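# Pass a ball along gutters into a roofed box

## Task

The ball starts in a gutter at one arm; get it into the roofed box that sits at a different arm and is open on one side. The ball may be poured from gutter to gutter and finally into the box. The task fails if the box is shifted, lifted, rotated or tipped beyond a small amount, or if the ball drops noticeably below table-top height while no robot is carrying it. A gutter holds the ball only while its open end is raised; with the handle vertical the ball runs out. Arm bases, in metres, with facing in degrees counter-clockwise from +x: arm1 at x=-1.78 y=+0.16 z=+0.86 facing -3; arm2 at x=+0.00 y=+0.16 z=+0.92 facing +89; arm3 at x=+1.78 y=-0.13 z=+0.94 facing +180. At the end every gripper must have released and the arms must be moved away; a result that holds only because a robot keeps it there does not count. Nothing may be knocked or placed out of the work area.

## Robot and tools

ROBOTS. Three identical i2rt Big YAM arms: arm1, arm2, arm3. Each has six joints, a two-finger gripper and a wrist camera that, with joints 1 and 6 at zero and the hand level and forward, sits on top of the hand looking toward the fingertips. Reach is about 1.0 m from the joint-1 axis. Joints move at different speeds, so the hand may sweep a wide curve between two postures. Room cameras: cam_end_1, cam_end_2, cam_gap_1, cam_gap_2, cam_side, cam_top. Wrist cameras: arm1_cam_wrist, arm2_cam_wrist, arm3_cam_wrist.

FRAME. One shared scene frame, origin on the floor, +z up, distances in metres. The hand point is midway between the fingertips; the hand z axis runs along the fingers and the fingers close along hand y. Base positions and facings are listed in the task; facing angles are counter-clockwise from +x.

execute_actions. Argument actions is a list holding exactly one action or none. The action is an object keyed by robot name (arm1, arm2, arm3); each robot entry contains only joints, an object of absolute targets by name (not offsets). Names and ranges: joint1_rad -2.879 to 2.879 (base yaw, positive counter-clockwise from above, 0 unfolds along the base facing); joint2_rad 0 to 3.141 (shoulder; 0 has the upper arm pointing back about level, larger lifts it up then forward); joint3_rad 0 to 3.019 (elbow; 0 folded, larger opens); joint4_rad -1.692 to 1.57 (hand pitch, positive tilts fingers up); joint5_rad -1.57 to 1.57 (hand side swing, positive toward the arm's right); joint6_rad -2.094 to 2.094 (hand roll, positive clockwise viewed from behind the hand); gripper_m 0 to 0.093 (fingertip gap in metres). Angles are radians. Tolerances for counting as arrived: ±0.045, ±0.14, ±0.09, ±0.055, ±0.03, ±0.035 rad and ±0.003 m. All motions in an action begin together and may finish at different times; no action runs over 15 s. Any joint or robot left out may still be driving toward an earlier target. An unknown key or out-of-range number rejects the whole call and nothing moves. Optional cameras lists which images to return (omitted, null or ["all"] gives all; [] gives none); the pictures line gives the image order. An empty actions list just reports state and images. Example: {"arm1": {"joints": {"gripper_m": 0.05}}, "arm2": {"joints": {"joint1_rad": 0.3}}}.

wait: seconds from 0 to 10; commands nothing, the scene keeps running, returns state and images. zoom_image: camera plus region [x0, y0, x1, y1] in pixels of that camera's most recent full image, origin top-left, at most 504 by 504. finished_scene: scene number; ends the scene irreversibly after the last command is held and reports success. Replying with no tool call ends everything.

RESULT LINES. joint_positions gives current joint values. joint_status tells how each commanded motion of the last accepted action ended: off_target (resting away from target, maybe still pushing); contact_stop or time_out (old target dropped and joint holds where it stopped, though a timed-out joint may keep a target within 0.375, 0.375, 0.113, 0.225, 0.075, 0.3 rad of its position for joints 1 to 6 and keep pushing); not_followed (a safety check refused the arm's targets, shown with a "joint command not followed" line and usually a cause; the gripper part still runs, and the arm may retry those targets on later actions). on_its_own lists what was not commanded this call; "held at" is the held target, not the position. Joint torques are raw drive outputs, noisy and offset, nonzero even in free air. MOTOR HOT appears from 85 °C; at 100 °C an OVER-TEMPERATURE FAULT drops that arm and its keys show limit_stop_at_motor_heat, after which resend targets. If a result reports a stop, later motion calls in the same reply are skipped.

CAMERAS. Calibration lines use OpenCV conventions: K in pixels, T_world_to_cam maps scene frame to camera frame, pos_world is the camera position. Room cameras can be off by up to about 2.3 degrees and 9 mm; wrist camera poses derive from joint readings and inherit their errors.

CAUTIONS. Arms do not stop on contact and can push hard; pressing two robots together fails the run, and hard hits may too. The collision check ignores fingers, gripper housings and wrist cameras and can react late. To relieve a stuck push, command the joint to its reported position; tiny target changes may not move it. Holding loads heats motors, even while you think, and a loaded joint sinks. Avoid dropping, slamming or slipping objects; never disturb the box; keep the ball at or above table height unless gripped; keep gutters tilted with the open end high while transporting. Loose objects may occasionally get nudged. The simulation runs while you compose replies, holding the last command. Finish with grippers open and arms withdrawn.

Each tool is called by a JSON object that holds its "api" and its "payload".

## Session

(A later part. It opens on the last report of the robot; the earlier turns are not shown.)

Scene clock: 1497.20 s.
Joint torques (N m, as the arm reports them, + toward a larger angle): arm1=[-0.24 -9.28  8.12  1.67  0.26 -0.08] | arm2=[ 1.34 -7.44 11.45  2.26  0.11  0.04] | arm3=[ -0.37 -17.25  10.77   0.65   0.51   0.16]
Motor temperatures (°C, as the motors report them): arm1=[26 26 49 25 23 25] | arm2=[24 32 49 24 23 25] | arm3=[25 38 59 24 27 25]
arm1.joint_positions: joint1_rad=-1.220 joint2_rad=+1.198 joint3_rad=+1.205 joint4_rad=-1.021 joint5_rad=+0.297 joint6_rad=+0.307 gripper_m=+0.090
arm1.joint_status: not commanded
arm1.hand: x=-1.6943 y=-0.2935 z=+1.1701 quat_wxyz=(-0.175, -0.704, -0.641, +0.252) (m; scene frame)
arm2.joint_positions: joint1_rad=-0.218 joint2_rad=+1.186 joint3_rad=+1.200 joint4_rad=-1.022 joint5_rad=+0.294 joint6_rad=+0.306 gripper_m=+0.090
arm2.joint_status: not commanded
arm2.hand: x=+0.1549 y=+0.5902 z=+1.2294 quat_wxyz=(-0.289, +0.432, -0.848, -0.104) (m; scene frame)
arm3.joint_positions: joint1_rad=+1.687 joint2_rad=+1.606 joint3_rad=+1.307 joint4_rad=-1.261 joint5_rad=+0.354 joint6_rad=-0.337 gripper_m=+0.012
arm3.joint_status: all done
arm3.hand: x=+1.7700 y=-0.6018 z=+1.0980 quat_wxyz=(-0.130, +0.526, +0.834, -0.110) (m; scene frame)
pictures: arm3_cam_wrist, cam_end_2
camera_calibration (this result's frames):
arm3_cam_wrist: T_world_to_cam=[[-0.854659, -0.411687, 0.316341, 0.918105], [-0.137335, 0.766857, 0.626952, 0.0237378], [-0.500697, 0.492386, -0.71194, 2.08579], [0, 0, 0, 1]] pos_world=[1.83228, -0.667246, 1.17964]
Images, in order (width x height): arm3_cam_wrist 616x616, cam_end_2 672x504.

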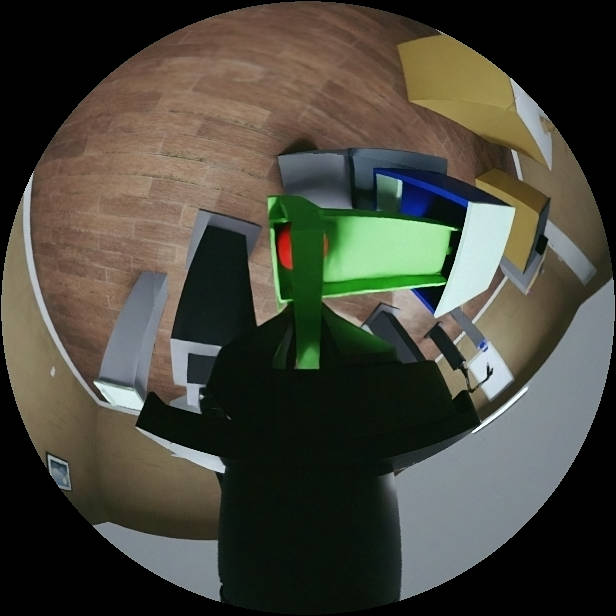

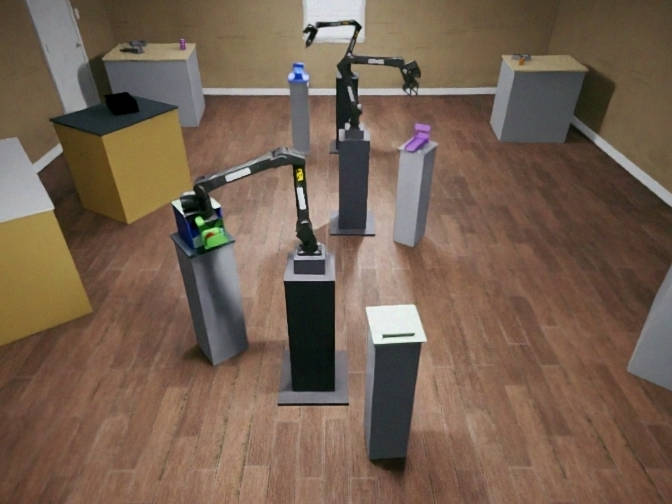

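{"api": "execute_actions", "payload": {"actions": [{"arm3":{"joints":{"joint5_rad":0.172}}}], "cameras": ["arm3_cam_wrist","cam_end_2"]}}

{"api": "execute_actions", "payload": {"actions": [], "cameras": ["arm3_cam_wrist","cam_end_2"]}}

Scene clock: 1506.00 s.
Joint torques (N m, as the arm reports them, + toward a larger angle): arm1=[-0.24 -9.11  8.11  1.66  0.25 -0.08] | arm2=[ 1.32 -7.35 11.44  2.25  0.11  0.05] | arm3=[ -0.52 -17.49  10.74   0.76   0.14   0.18]
Motor temperatures (°C, as the motors report them): arm1=[26 26 49 25 23 25] | arm2=[24 32 48 24 23 25] | arm3=[25 38 59 24 27 25]
arm1.joint_positions: joint1_rad=-1.220 joint2_rad=+1.198 joint3_rad=+1.205 joint4_rad=-1.021 joint5_rad=+0.297 joint6_rad=+0.307 gripper_m=+0.090
arm1.joint_status: not commanded
arm1.hand: x=-1.6943 y=-0.2935 z=+1.1701 quat_wxyz=(-0.175, -0.704, -0.641, +0.252) (m; scene frame)
arm2.joint_positions: joint1_rad=-0.218 joint2_rad=+1.186 joint3_rad=+1.200 joint4_rad=-1.022 joint5_rad=+0.294 joint6_rad=+0.306 gripper_m=+0.090
arm2.joint_status: not commanded
arm2.hand: x=+0.1549 y=+0.5902 z=+1.2294 quat_wxyz=(-0.289, +0.432, -0.848, -0.104) (m; scene frame)
arm3.joint_positions: joint1_rad=+1.687 joint2_rad=+1.606 joint3_rad=+1.307 joint4_rad=-1.261 joint5_rad=+0.172 joint6_rad=-0.337 gripper_m=+0.012
arm3.joint_status: all done
arm3.hand: x=+1.8001 y=-0.5986 z=+1.0903 quat_wxyz=(-0.059, +0.531, +0.843, -0.054) (m; scene frame)
pictures: arm3_cam_wrist, cam_end_2
camera_calibration (this result's frames):
arm3_cam_wrist: T_world_to_cam=[[-0.8962, -0.417868, 0.149034, 1.20112], [-0.250844, 0.754351, 0.606656, 0.249294], [-0.365927, 0.506301, -0.780869, 1.93469], [0, 0, 0, 1]] pos_world=[1.84694, -0.665677, 1.18049]
Images, in order (width x height): arm3_cam_wrist 616x616, cam_end_2 672x504.

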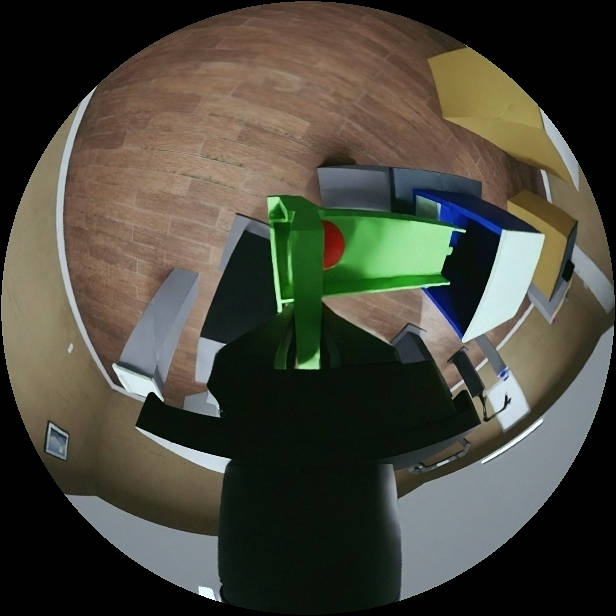

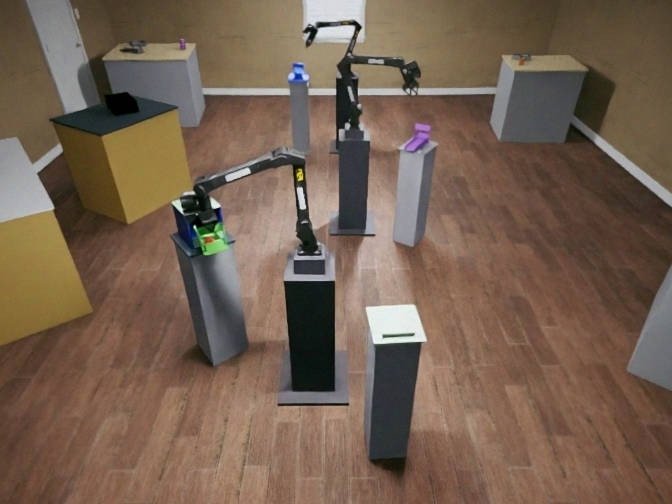

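Scene clock: 1506.00 s.
Joint torques (N m, as the arm reports them, + toward a larger angle): arm1=[-0.24 -9.11  8.11  1.66  0.25 -0.08] | arm2=[ 1.32 -7.35 11.44  2.25  0.11  0.05] | arm3=[ -0.52 -17.49  10.74   0.76   0.14   0.18]
Motor temperatures (°C, as the motors report them): arm1=[26 26 49 25 23 25] | arm2=[24 32 48 24 23 25] | arm3=[25 38 59 24 27 25]
arm1.joint_positions: joint1_rad=-1.220 joint2_rad=+1.198 joint3_rad=+1.205 joint4_rad=-1.021 joint5_rad=+0.297 joint6_rad=+0.307 gripper_m=+0.090
arm1.joint_status: not commanded
arm1.hand: x=-1.6943 y=-0.2935 z=+1.1701 quat_wxyz=(-0.175, -0.704, -0.641, +0.252) (m; scene frame)
arm2.joint_positions: joint1_rad=-0.218 joint2_rad=+1.186 joint3_rad=+1.200 joint4_rad=-1.022 joint5_rad=+0.294 joint6_rad=+0.306 gripper_m=+0.090
arm2.joint_status: not commanded
arm2.hand: x=+0.1549 y=+0.5902 z=+1.2294 quat_wxyz=(-0.289, +0.432, -0.848, -0.104) (m; scene frame)
arm3.joint_positions: joint1_rad=+1.687 joint2_rad=+1.606 joint3_rad=+1.307 joint4_rad=-1.261 joint5_rad=+0.172 joint6_rad=-0.337 gripper_m=+0.012
arm3.joint_status: all done
arm3.hand: x=+1.8001 y=-0.5986 z=+1.0903 quat_wxyz=(-0.059, +0.531, +0.843, -0.054) (m; scene frame)
pictures: arm3_cam_wrist, cam_end_2
camera_calibration (this result's frames):
arm3_cam_wrist: T_world_to_cam=[[-0.8962, -0.417868, 0.149034, 1.20112], [-0.250844, 0.754351, 0.606656, 0.249294], [-0.365927, 0.506301, -0.780869, 1.93469], [0, 0, 0, 1]] pos_world=[1.84694, -0.665677, 1.18049]
Images, in order (width x height): arm3_cam_wrist 616x616, cam_end_2 672x504.

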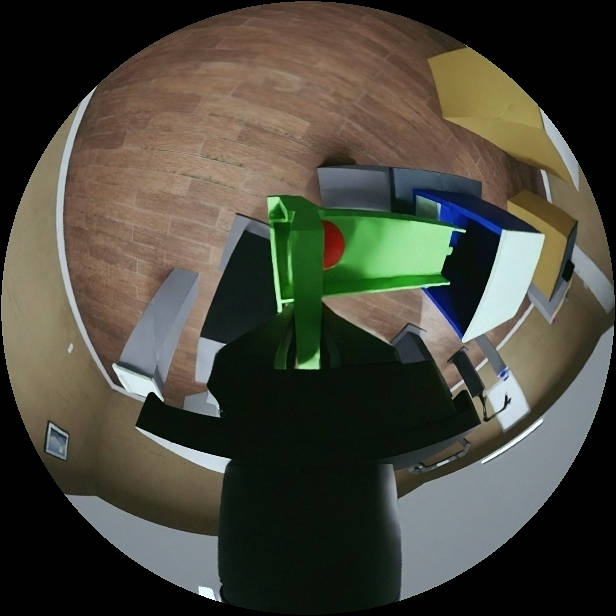

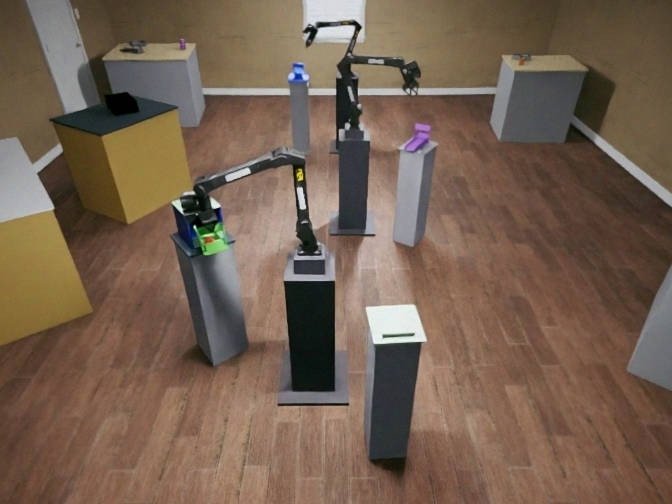

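{"api": "execute_actions", "payload": {"actions": [], "cameras": ["arm3_cam_wrist","cam_end_2","cam_gap_2","cam_top"]}}

Scene clock: 1524.23 s.
Joint torques (N m, as the arm reports them, + toward a larger angle): arm1=[-0.2  -9.17  8.1   1.67  0.26 -0.08] | arm2=[ 1.3  -7.39 11.46  2.26  0.12  0.05] | arm3=[ -0.59 -17.52  10.52   0.63   0.17   0.18]
Motor temperatures (°C, as the motors report them): arm1=[26 26 49 25 23 25] | arm2=[24 32 48 24 23 25] | arm3=[25 38 59 24 26 25]
arm1.joint_positions: joint1_rad=-1.220 joint2_rad=+1.198 joint3_rad=+1.205 joint4_rad=-1.021 joint5_rad=+0.297 joint6_rad=+0.307 gripper_m=+0.090
arm1.joint_status: not commanded
arm1.hand: x=-1.6943 y=-0.2935 z=+1.1701 quat_wxyz=(-0.175, -0.704, -0.641, +0.252) (m; scene frame)
arm2.joint_positions: joint1_rad=-0.218 joint2_rad=+1.186 joint3_rad=+1.200 joint4_rad=-1.022 joint5_rad=+0.294 joint6_rad=+0.306 gripper_m=+0.090
arm2.joint_status: not commanded
arm2.hand: x=+0.1549 y=+0.5902 z=+1.2294 quat_wxyz=(-0.289, +0.432, -0.848, -0.104) (m; scene frame)
arm3.joint_positions: joint1_rad=+1.687 joint2_rad=+1.606 joint3_rad=+1.307 joint4_rad=-1.261 joint5_rad=+0.170 joint6_rad=-0.337 gripper_m=+0.012
arm3.joint_status: all done
arm3.hand: x=+1.8005 y=-0.5986 z=+1.0902 quat_wxyz=(-0.058, +0.531, +0.844, -0.053) (m; scene frame)
pictures: arm3_cam_wrist, cam_end_2, cam_gap_2, cam_top
camera_calibration (this result's frames):
arm3_cam_wrist: T_world_to_cam=[[-0.896527, -0.417927, 0.14689, 1.20439], [-0.252242, 0.754193, 0.606274, 0.252235], [-0.364161, 0.506489, -0.781572, 1.93246], [0, 0, 0, 1]] pos_world=[1.84712, -0.665656, 1.18052]
Images, in order (width x height): arm3_cam_wrist 616x616, cam_end_2 672x504, cam_gap_2 672x504, cam_top 672x504.

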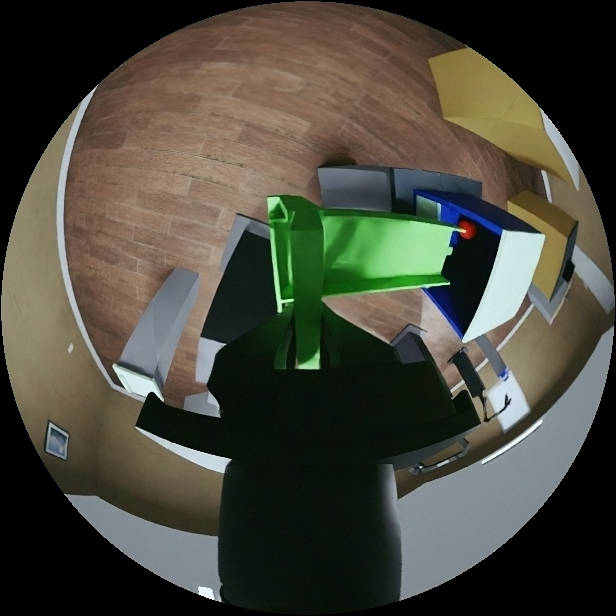

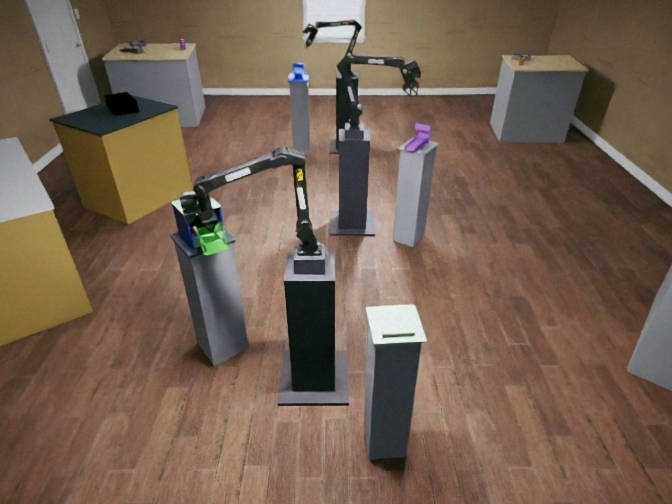

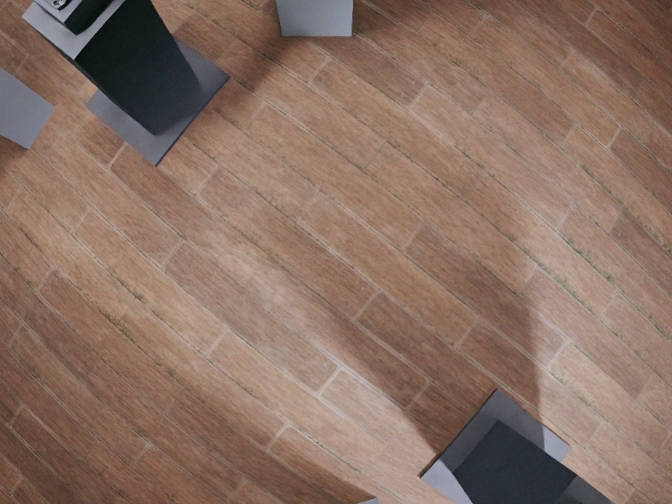

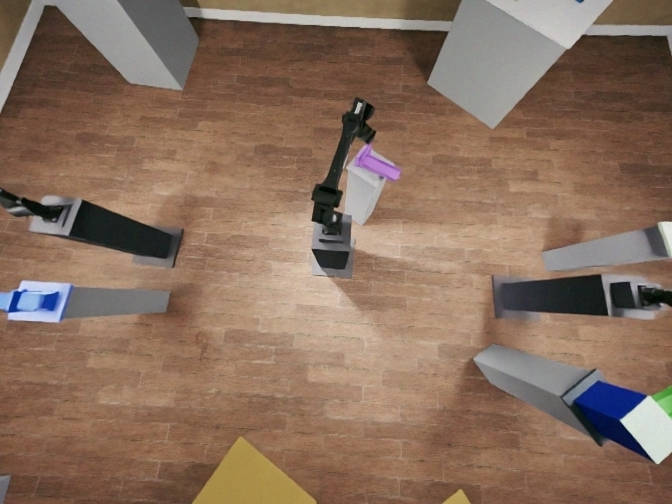

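{"api": "zoom_image", "payload": {"camera": "arm3_cam_wrist", "region": [380, 150, 580, 350]}}

Region (380, 150, 580, 350) of arm3_cam_wrist's 616x616 image, scaled by 2.520, with more detail than that image has.

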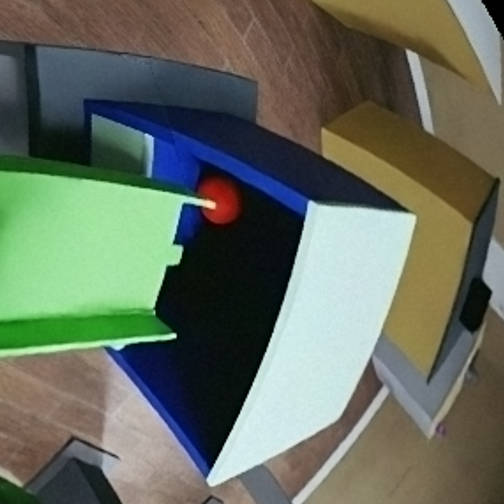

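{"api": "execute_actions", "payload": {"actions": [{"arm3":{"joints":{"joint1_rad":1.735,"joint4_rad":-1.325}}}], "cameras": ["arm3_cam_wrist"]}}

{"api": "execute_actions", "payload": {"actions": [{"arm3":{"joints":{"joint1_rad":1.85,"joint4_rad":-1.40}}}], "cameras": ["arm3_cam_wrist","cam_end_2"]}}

Scene clock: 1544.23 s.
Joint torques (N m, as the arm reports them, + toward a larger angle): arm1=[-0.28 -9.28  8.1   1.68  0.25 -0.08] | arm2=[ 1.33 -7.37 11.44  2.25  0.12  0.05] | arm3=[  0.66 -17.64  10.48   0.01   0.23   0.09]
Motor temperatures (°C, as the motors report them): arm1=[26 26 49 25 23 25] | arm2=[24 32 48 24 23 25] | arm3=[25 38 59 24 26 25]
arm1.joint_positions: joint1_rad=-1.220 joint2_rad=+1.198 joint3_rad=+1.205 joint4_rad=-1.021 joint5_rad=+0.297 joint6_rad=+0.307 gripper_m=+0.090
arm1.joint_status: not commanded
arm1.hand: x=-1.6943 y=-0.2935 z=+1.1701 quat_wxyz=(-0.175, -0.704, -0.641, +0.252) (m; scene frame)
arm2.joint_positions: joint1_rad=-0.218 joint2_rad=+1.186 joint3_rad=+1.200 joint4_rad=-1.022 joint5_rad=+0.294 joint6_rad=+0.306 gripper_m=+0.090
arm2.joint_status: not commanded
arm2.hand: x=+0.1549 y=+0.5902 z=+1.2294 quat_wxyz=(-0.289, +0.432, -0.848, -0.104) (m; scene frame)
arm3.joint_positions: joint1_rad=+1.731 joint2_rad=+1.606 joint3_rad=+1.307 joint4_rad=-1.315 joint5_rad=+0.170 joint6_rad=-0.337 gripper_m=+0.012
arm3.joint_status: all done
arm3.hand: x=+1.8195 y=-0.5842 z=+1.0907 quat_wxyz=(-0.074, +0.510, +0.856, -0.034) (m; scene frame)
pictures: arm3_cam_wrist
camera_calibration (this result's frames):
arm3_cam_wrist: T_world_to_cam=[[-0.875538, -0.465383, 0.12981, 1.18006], [-0.280994, 0.709044, 0.64676, 0.227644], [-0.393033, 0.529788, -0.751565, 1.96587], [0, 0, 0, 1]] pos_world=[1.8698, -0.653721, 1.17706]
Images, in order (width x height): arm3_cam_wrist 616x616.

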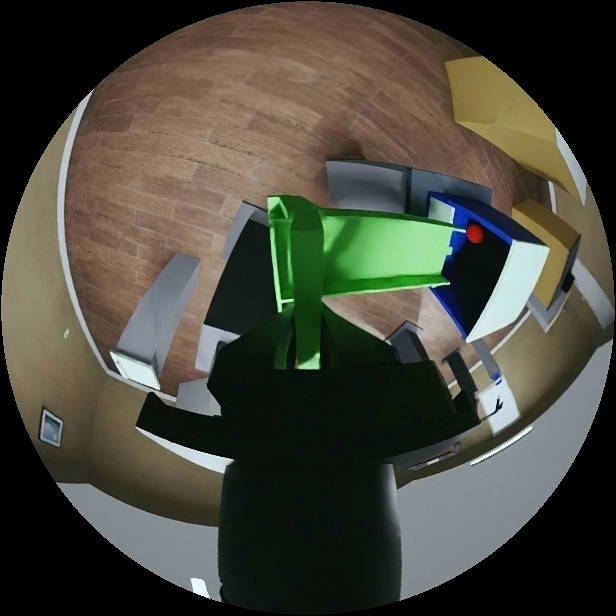

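Scene clock: 1545.07 s.
Joint torques (N m, as the arm reports them, + toward a larger angle): arm1=[-0.19 -9.33  8.09  1.67  0.26 -0.08] | arm2=[ 1.37 -7.44 11.46  2.23  0.12  0.04] | arm3=[ -0.48 -17.85  10.7   -0.22   0.25   0.15]
Motor temperatures (°C, as the motors report them): arm1=[26 26 49 25 23 25] | arm2=[24 32 48 24 23 25] | arm3=[25 38 59 24 26 25]
arm1.joint_positions: joint1_rad=-1.220 joint2_rad=+1.198 joint3_rad=+1.205 joint4_rad=-1.021 joint5_rad=+0.297 joint6_rad=+0.307 gripper_m=+0.090
arm1.joint_status: not commanded
arm1.hand: x=-1.6943 y=-0.2935 z=+1.1701 quat_wxyz=(-0.175, -0.704, -0.641, +0.252) (m; scene frame)
arm2.joint_positions: joint1_rad=-0.218 joint2_rad=+1.186 joint3_rad=+1.200 joint4_rad=-1.022 joint5_rad=+0.294 joint6_rad=+0.306 gripper_m=+0.090
arm2.joint_status: not commanded
arm2.hand: x=+0.1549 y=+0.5902 z=+1.2294 quat_wxyz=(-0.289, +0.432, -0.848, -0.104) (m; scene frame)
arm3.joint_positions: joint1_rad=+1.859 joint2_rad=+1.606 joint3_rad=+1.307 joint4_rad=-1.389 joint5_rad=+0.168 joint6_rad=-0.337 gripper_m=+0.012
arm3.joint_status: all done
arm3.hand: x=+1.8724 y=-0.5579 z=+1.0928 quat_wxyz=(-0.096, +0.451, +0.887, -0.012) (m; scene frame)
pictures: arm3_cam_wrist, cam_end_2
camera_calibration (this result's frames):
arm3_cam_wrist: T_world_to_cam=[[-0.806634, -0.581714, 0.104648, 1.07191], [-0.356664, 0.620248, 0.698629, 0.257967], [-0.47131, 0.526214, -0.707789, 2.07107], [0, 0, 0, 1]] pos_world=[1.93276, -0.626284, 1.17349]
Images, in order (width x height): arm3_cam_wrist 616x616, cam_end_2 672x504.

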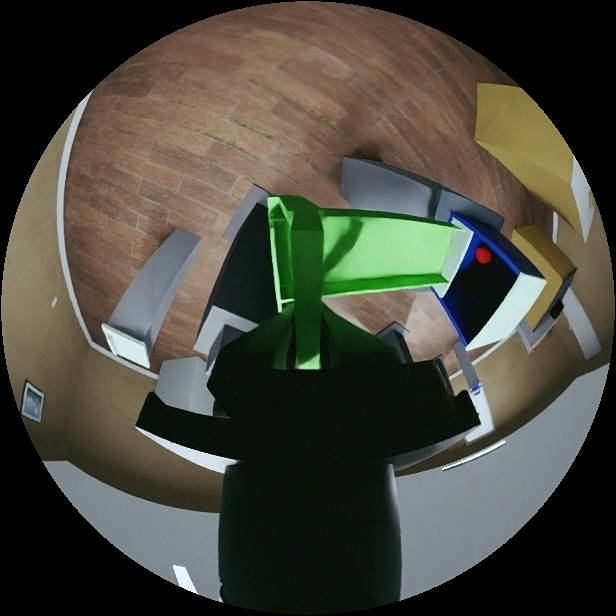

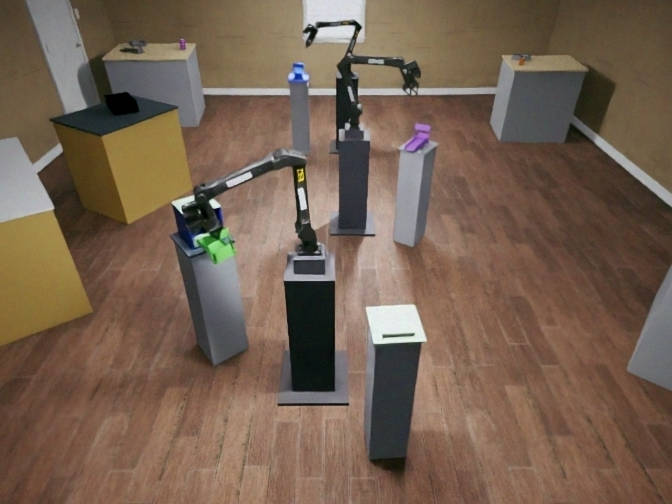

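{"api": "execute_actions", "payload": {"actions": [{"arm3":{"joints":{"joint1_rad":2.1,"joint2_rad":1.0,"joint4_rad":-1.5}}}], "cameras": ["cam_end_2"]}}

Scene clock: 1559.07 s.
Joint torques (N m, as the arm reports them, + toward a larger angle): arm1=[-0.29 -9.22  8.08  1.69  0.26 -0.08] | arm2=[ 1.41 -7.36 11.45  2.25  0.11  0.05] | arm3=[-0.65 -6.08 11.27  0.82  0.28  0.18]
Motor temperatures (°C, as the motors report them): arm1=[26 26 49 25 23 25] | arm2=[24 32 48 24 23 25] | arm3=[25 38 59 24 26 25]
arm1.joint_positions: joint1_rad=-1.220 joint2_rad=+1.198 joint3_rad=+1.205 joint4_rad=-1.021 joint5_rad=+0.297 joint6_rad=+0.307 gripper_m=+0.090
arm1.joint_status: not commanded
arm1.hand: x=-1.6943 y=-0.2935 z=+1.1701 quat_wxyz=(-0.175, -0.704, -0.641, +0.252) (m; scene frame)
arm2.joint_positions: joint1_rad=-0.218 joint2_rad=+1.186 joint3_rad=+1.200 joint4_rad=-1.022 joint5_rad=+0.294 joint6_rad=+0.306 gripper_m=+0.090
arm2.joint_status: not commanded
arm2.hand: x=+0.1549 y=+0.5902 z=+1.2294 quat_wxyz=(-0.289, +0.432, -0.848, -0.104) (m; scene frame)
arm3.joint_positions: joint1_rad=+2.111 joint2_rad=+1.006 joint3_rad=+1.309 joint4_rad=-1.499 joint5_rad=+0.168 joint6_rad=-0.337 gripper_m=+0.012
arm3.joint_status: all done
arm3.hand: x=+1.9184 y=-0.4269 z=+1.3156 quat_wxyz=(+0.097, +0.351, +0.914, -0.178) (m; scene frame)
pictures: cam_end_2
Images, in order (width x height): cam_end_2 672x504.

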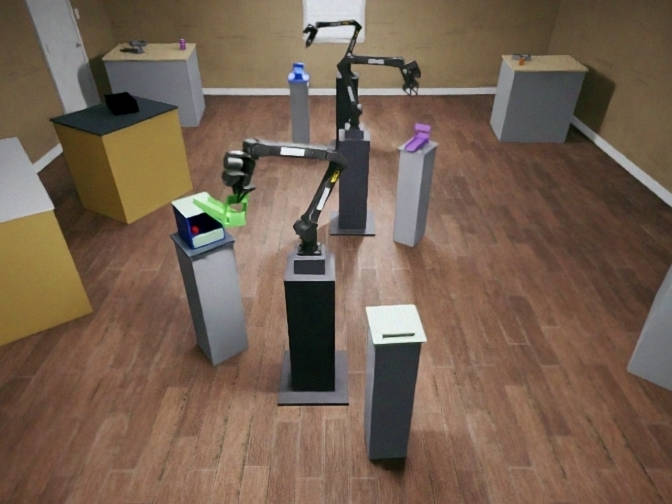

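{"api": "execute_actions", "payload": {"actions": [{"arm3":{"joints":{"joint1_rad":-2.255,"joint5_rad":0.24,"joint6_rad":-0.697,"joint4_rad":-1.3}}}], "cameras": []}}

{"api": "execute_actions", "payload": {"actions": [{"arm3":{"joints":{"joint2_rad":1.64,"joint3_rad":1.31,"joint4_rad":-0.993}}}], "cameras": ["arm3_cam_wrist","cam_end_2"]}}

Scene clock: 1580.53 s.
Joint torques (N m, as the arm reports them, + toward a larger angle): arm1=[-0.39 -9.22  8.08  1.69  0.25 -0.09] | arm2=[ 1.32 -7.34 11.47  2.27  0.12  0.05] | arm3=[-1.05 -6.83 11.12  1.65  0.19 -0.01]
Motor temperatures (°C, as the motors report them): arm1=[26 26 49 25 23 25] | arm2=[24 32 48 24 23 25] | arm3=[25 35 60 24 26 25]
arm1.joint_positions: joint1_rad=-1.220 joint2_rad=+1.198 joint3_rad=+1.205 joint4_rad=-1.021 joint5_rad=+0.297 joint6_rad=+0.307 gripper_m=+0.090
arm1.joint_status: not commanded
arm1.hand: x=-1.6943 y=-0.2935 z=+1.1701 quat_wxyz=(-0.175, -0.704, -0.641, +0.252) (m; scene frame)
arm2.joint_positions: joint1_rad=-0.218 joint2_rad=+1.186 joint3_rad=+1.200 joint4_rad=-1.022 joint5_rad=+0.294 joint6_rad=+0.306 gripper_m=+0.090
arm2.joint_status: not commanded
arm2.hand: x=+0.1549 y=+0.5902 z=+1.2294 quat_wxyz=(-0.289, +0.432, -0.848, -0.104) (m; scene frame)
arm3.joint_positions: joint1_rad=-2.250 joint2_rad=+1.008 joint3_rad=+1.309 joint4_rad=-1.316 joint5_rad=+0.238 joint6_rad=-0.684 gripper_m=+0.012
arm3.joint_status: all done
arm3.hand: x=+2.0404 y=+0.1321 z=+1.3394 quat_wxyz=(-0.288, +0.651, -0.697, +0.090) (m; scene frame)
pictures: none
No camera images: the call's "cameras" was empty. Leave "cameras" out to get every camera's image.

Scene clock: 1582.00 s.
Joint torques (N m, as the arm reports them, + toward a larger angle): arm1=[-0.24 -9.14  8.1   1.64  0.25 -0.08] | arm2=[ 1.3  -7.44 11.48  2.25  0.11  0.05] | arm3=[ -0.12 -18.55   9.55   1.11   0.29  -0.04]
Motor temperatures (°C, as the motors report them): arm1=[26 26 49 25 23 25] | arm2=[24 32 48 24 23 25] | arm3=[25 36 60 24 26 25]
arm1.joint_positions: joint1_rad=-1.220 joint2_rad=+1.198 joint3_rad=+1.205 joint4_rad=-1.021 joint5_rad=+0.297 joint6_rad=+0.307 gripper_m=+0.090
arm1.joint_status: not commanded
arm1.hand: x=-1.6943 y=-0.2935 z=+1.1701 quat_wxyz=(-0.175, -0.704, -0.641, +0.252) (m; scene frame)
arm2.joint_positions: joint1_rad=-0.218 joint2_rad=+1.186 joint3_rad=+1.200 joint4_rad=-1.022 joint5_rad=+0.294 joint6_rad=+0.306 gripper_m=+0.090
arm2.joint_status: not commanded
arm2.hand: x=+0.1549 y=+0.5902 z=+1.2294 quat_wxyz=(-0.289, +0.432, -0.848, -0.104) (m; scene frame)
arm3.joint_positions: joint1_rad=-2.250 joint2_rad=+1.670 joint3_rad=+1.282 joint4_rad=-1.006 joint5_rad=+0.238 joint6_rad=-0.685 gripper_m=+0.012
arm3.joint_status: all done
arm3.hand: x=+2.1409 y=+0.2516 z=+1.0643 quat_wxyz=(-0.104, +0.691, -0.706, +0.113) (m; scene frame)
pictures: arm3_cam_wrist, cam_end_2
camera_calibration (this result's frames):
arm3_cam_wrist: T_world_to_cam=[[0.953741, -0.0321015, 0.29891, -2.35148], [-0.201777, -0.805408, 0.557318, 0.04904], [0.222854, -0.591851, -0.774628, 0.617779], [0, 0, 0, 1]] pos_world=[2.11493, 0.329644, 1.1541]
Images, in order (width x height): arm3_cam_wrist 616x616, cam_end_2 672x504.

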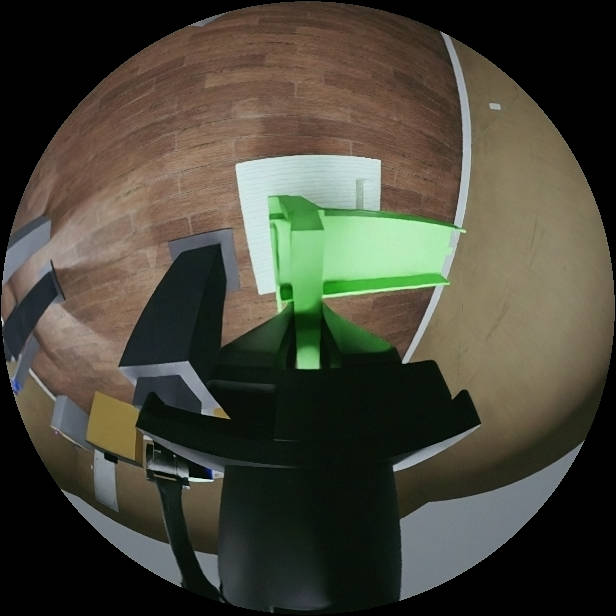

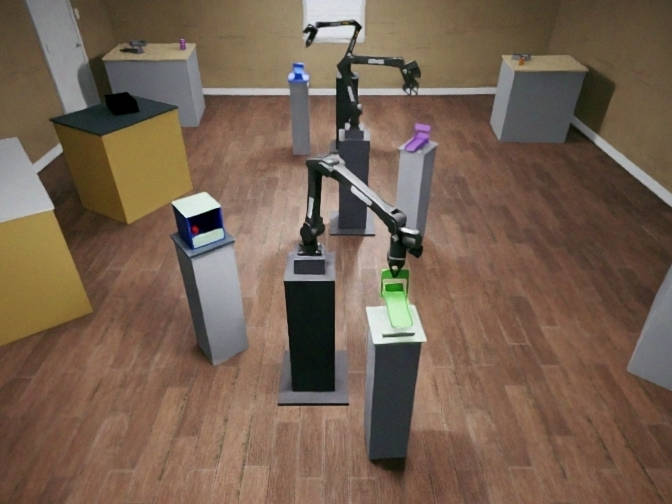

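{"api": "execute_actions", "payload": {"actions": [{"arm3":{"joints":{"joint2_rad":1.72,"joint3_rad":1.19,"joint4_rad":-0.83}}}], "cameras": ["cam_end_2"]}}

Scene clock: 1596.37 s.
Joint torques (N m, as the arm reports them, + toward a larger angle): arm1=[-0.25 -9.2   8.09  1.67  0.24 -0.08] | arm2=[ 1.36 -7.31 11.47  2.26  0.11  0.04] | arm3=[ -0.2  -18.38   8.22   1.25   0.21  -0.04]
Motor temperatures (°C, as the motors report them): arm1=[26 26 49 25 23 25] | arm2=[24 32 48 24 23 25] | arm3=[25 37 59 24 26 25]
arm1.joint_positions: joint1_rad=-1.220 joint2_rad=+1.198 joint3_rad=+1.205 joint4_rad=-1.021 joint5_rad=+0.297 joint6_rad=+0.307 gripper_m=+0.090
arm1.joint_status: not commanded
arm1.hand: x=-1.6943 y=-0.2935 z=+1.1701 quat_wxyz=(-0.175, -0.704, -0.641, +0.252) (m; scene frame)
arm2.joint_positions: joint1_rad=-0.218 joint2_rad=+1.186 joint3_rad=+1.200 joint4_rad=-1.022 joint5_rad=+0.294 joint6_rad=+0.306 gripper_m=+0.090
arm2.joint_status: not commanded
arm2.hand: x=+0.1549 y=+0.5902 z=+1.2294 quat_wxyz=(-0.289, +0.432, -0.848, -0.104) (m; scene frame)
arm3.joint_positions: joint1_rad=-2.250 joint2_rad=+1.739 joint3_rad=+1.173 joint4_rad=-0.844 joint5_rad=+0.238 joint6_rad=-0.686 gripper_m=+0.012
arm3.joint_status: all done
arm3.hand: x=+2.1356 y=+0.2442 z=+0.9952 quat_wxyz=(-0.096, +0.693, -0.706, +0.114) (m; scene frame)
pictures: cam_end_2
Images, in order (width x height): cam_end_2 672x504.

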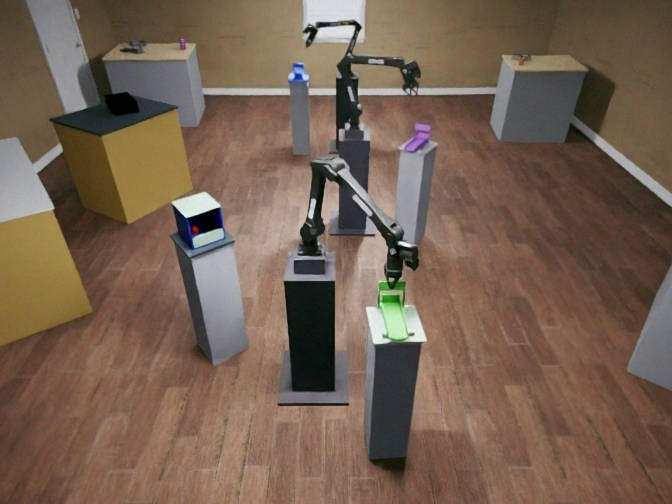

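{"api": "execute_actions", "payload": {"actions": [{"arm3":{"joints":{"joint2_rad":1.755}}}], "cameras": ["arm3_cam_wrist"]}}

Scene clock: 1601.63 s.
Joint torques (N m, as the arm reports them, + toward a larger angle): arm1=[-0.29 -9.25  8.1   1.66  0.25 -0.08] | arm2=[ 1.31 -7.36 11.46  2.26  0.12  0.05] | arm3=[ -0.64 -17.07   8.1    1.07   0.22  -0.07]
Motor temperatures (°C, as the motors report them): arm1=[26 26 49 25 23 25] | arm2=[24 32 48 24 23 25] | arm3=[25 37 58 24 26 25]
arm1.joint_positions: joint1_rad=-1.220 joint2_rad=+1.198 joint3_rad=+1.205 joint4_rad=-1.021 joint5_rad=+0.297 joint6_rad=+0.307 gripper_m=+0.090
arm1.joint_status: not commanded
arm1.hand: x=-1.6943 y=-0.2935 z=+1.1701 quat_wxyz=(-0.175, -0.704, -0.641, +0.252) (m; scene frame)
arm2.joint_positions: joint1_rad=-0.218 joint2_rad=+1.186 joint3_rad=+1.200 joint4_rad=-1.022 joint5_rad=+0.294 joint6_rad=+0.306 gripper_m=+0.090
arm2.joint_status: not commanded
arm2.hand: x=+0.1549 y=+0.5902 z=+1.2294 quat_wxyz=(-0.289, +0.432, -0.848, -0.104) (m; scene frame)
arm3.joint_positions: joint1_rad=-2.250 joint2_rad=+1.750 joint3_rad=+1.173 joint4_rad=-0.844 joint5_rad=+0.238 joint6_rad=-0.686 gripper_m=+0.012
arm3.joint_status: all done
arm3.hand: x=+2.1351 y=+0.2434 z=+0.9896 quat_wxyz=(-0.091, +0.693, -0.706, +0.114) (m; scene frame)
pictures: arm3_cam_wrist
camera_calibration (this result's frames):
arm3_cam_wrist: T_world_to_cam=[[0.958869, -0.0256774, 0.282684, -2.32031], [-0.191673, -0.793122, 0.578116, 0.0378349], [0.209359, -0.608521, -0.765422, 0.580108], [0, 0, 0, 1]] pos_world=[2.11068, 0.323436, 1.07807]
Images, in order (width x height): arm3_cam_wrist 616x616.

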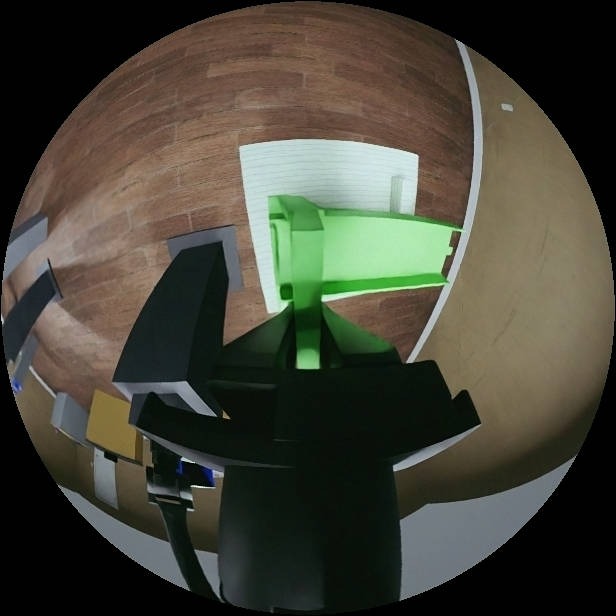

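Release and lift.

{"api": "execute_actions", "payload": {"actions": [{"arm3":{"joints":{"gripper_m":0.07}}}], "cameras": []}}

{"api": "execute_actions", "payload": {"actions": [{"arm3":{"joints":{"joint2_rad":1.3}}}], "cameras": ["cam_end_2","cam_top","cam_side"]}}

Scene clock: 1608.63 s.
Joint torques (N m, as the arm reports them, + toward a larger angle): arm1=[-0.25 -9.2   8.09  1.65  0.25 -0.09] | arm2=[ 1.33 -7.34 11.45  2.26  0.11  0.05] | arm3=[ -0.49 -17.09   8.25   1.     0.26  -0.08]
Motor temperatures (°C, as the motors report them): arm1=[26 26 49 25 23 25] | arm2=[24 31 48 24 23 25] | arm3=[25 37 57 24 26 25]
arm1.joint_positions: joint1_rad=-1.220 joint2_rad=+1.198 joint3_rad=+1.205 joint4_rad=-1.021 joint5_rad=+0.297 joint6_rad=+0.307 gripper_m=+0.090
arm1.joint_status: not commanded
arm1.hand: x=-1.6943 y=-0.2935 z=+1.1701 quat_wxyz=(-0.175, -0.704, -0.641, +0.252) (m; scene frame)
arm2.joint_positions: joint1_rad=-0.218 joint2_rad=+1.186 joint3_rad=+1.200 joint4_rad=-1.022 joint5_rad=+0.294 joint6_rad=+0.306 gripper_m=+0.090
arm2.joint_status: not commanded
arm2.hand: x=+0.1549 y=+0.5902 z=+1.2294 quat_wxyz=(-0.289, +0.432, -0.848, -0.104) (m; scene frame)
arm3.joint_positions: joint1_rad=-2.250 joint2_rad=+1.750 joint3_rad=+1.173 joint4_rad=-0.843 joint5_rad=+0.238 joint6_rad=-0.686 gripper_m=+0.070
arm3.joint_status: all done
arm3.hand: x=+2.1353 y=+0.2438 z=+0.9896 quat_wxyz=(-0.092, +0.693, -0.706, +0.114) (m; scene frame)
pictures: none
No camera images: the call's "cameras" was empty. Leave "cameras" out to get every camera's image.

Scene clock: 1610.03 s.
Joint torques (N m, as the arm reports them, + toward a larger angle): arm1=[-0.25 -9.24  8.11  1.68  0.26 -0.08] | arm2=[ 1.29 -7.45 11.46  2.23  0.12  0.05] | arm3=[ -0.81 -10.9   10.4    1.58   0.31   0.02]
Motor temperatures (°C, as the motors report them): arm1=[26 26 49 25 23 25] | arm2=[24 31 48 24 23 25] | arm3=[25 37 57 24 26 25]
arm1.joint_positions: joint1_rad=-1.220 joint2_rad=+1.198 joint3_rad=+1.205 joint4_rad=-1.021 joint5_rad=+0.297 joint6_rad=+0.307 gripper_m=+0.090
arm1.joint_status: not commanded
arm1.hand: x=-1.6943 y=-0.2935 z=+1.1701 quat_wxyz=(-0.175, -0.704, -0.641, +0.252) (m; scene frame)
arm2.joint_positions: joint1_rad=-0.218 joint2_rad=+1.186 joint3_rad=+1.200 joint4_rad=-1.022 joint5_rad=+0.294 joint6_rad=+0.306 gripper_m=+0.090
arm2.joint_status: not commanded
arm2.hand: x=+0.1549 y=+0.5902 z=+1.2294 quat_wxyz=(-0.289, +0.432, -0.848, -0.104) (m; scene frame)
arm3.joint_positions: joint1_rad=-2.250 joint2_rad=+1.295 joint3_rad=+1.173 joint4_rad=-0.840 joint5_rad=+0.238 joint6_rad=-0.686 gripper_m=+0.070
arm3.joint_status: all done
arm3.hand: x=+2.1251 y=+0.2344 z=+1.2145 quat_wxyz=(-0.312, +0.644, -0.693, +0.086) (m; scene frame)
pictures: cam_end_2, cam_side, cam_top
Images, in order (width x height): cam_end_2 672x504, cam_side 672x504, cam_top 672x504.

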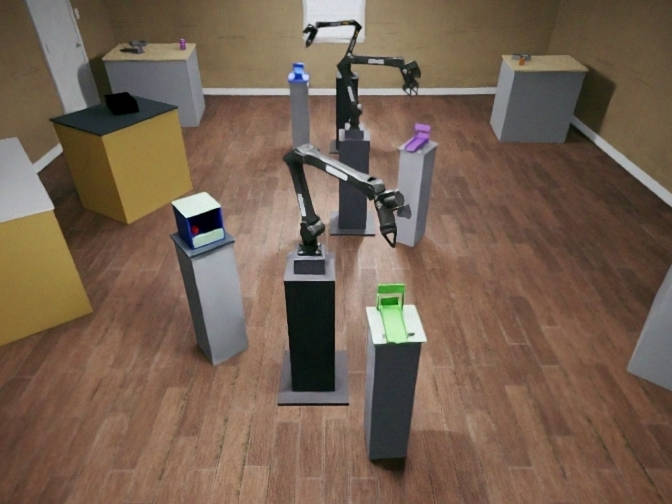

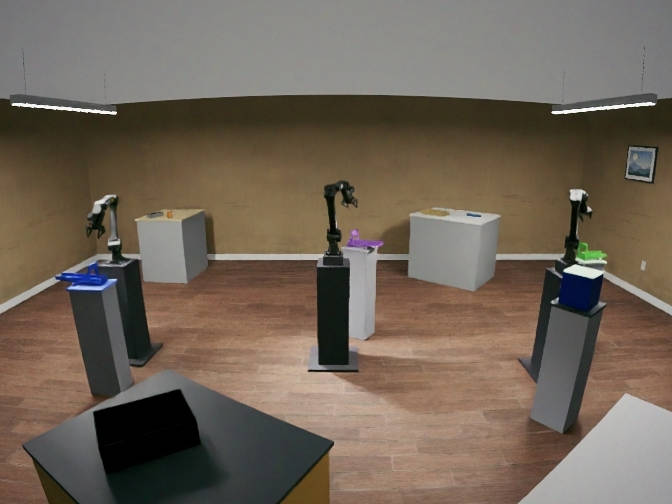

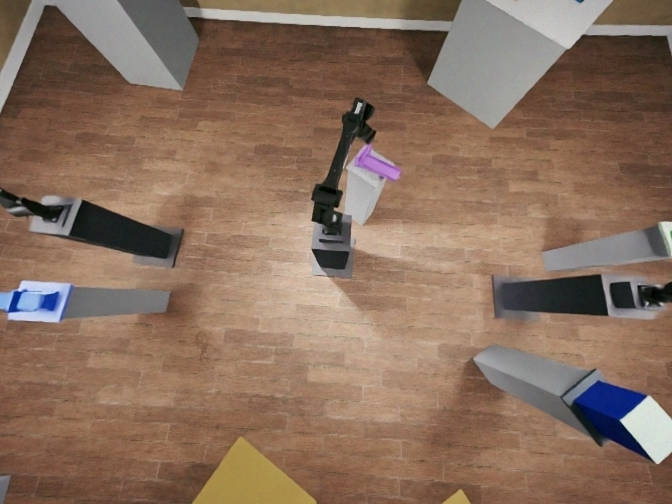

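{"api": "finished_scene", "payload": {"scene": 1}}

The scene is finished: the task was done.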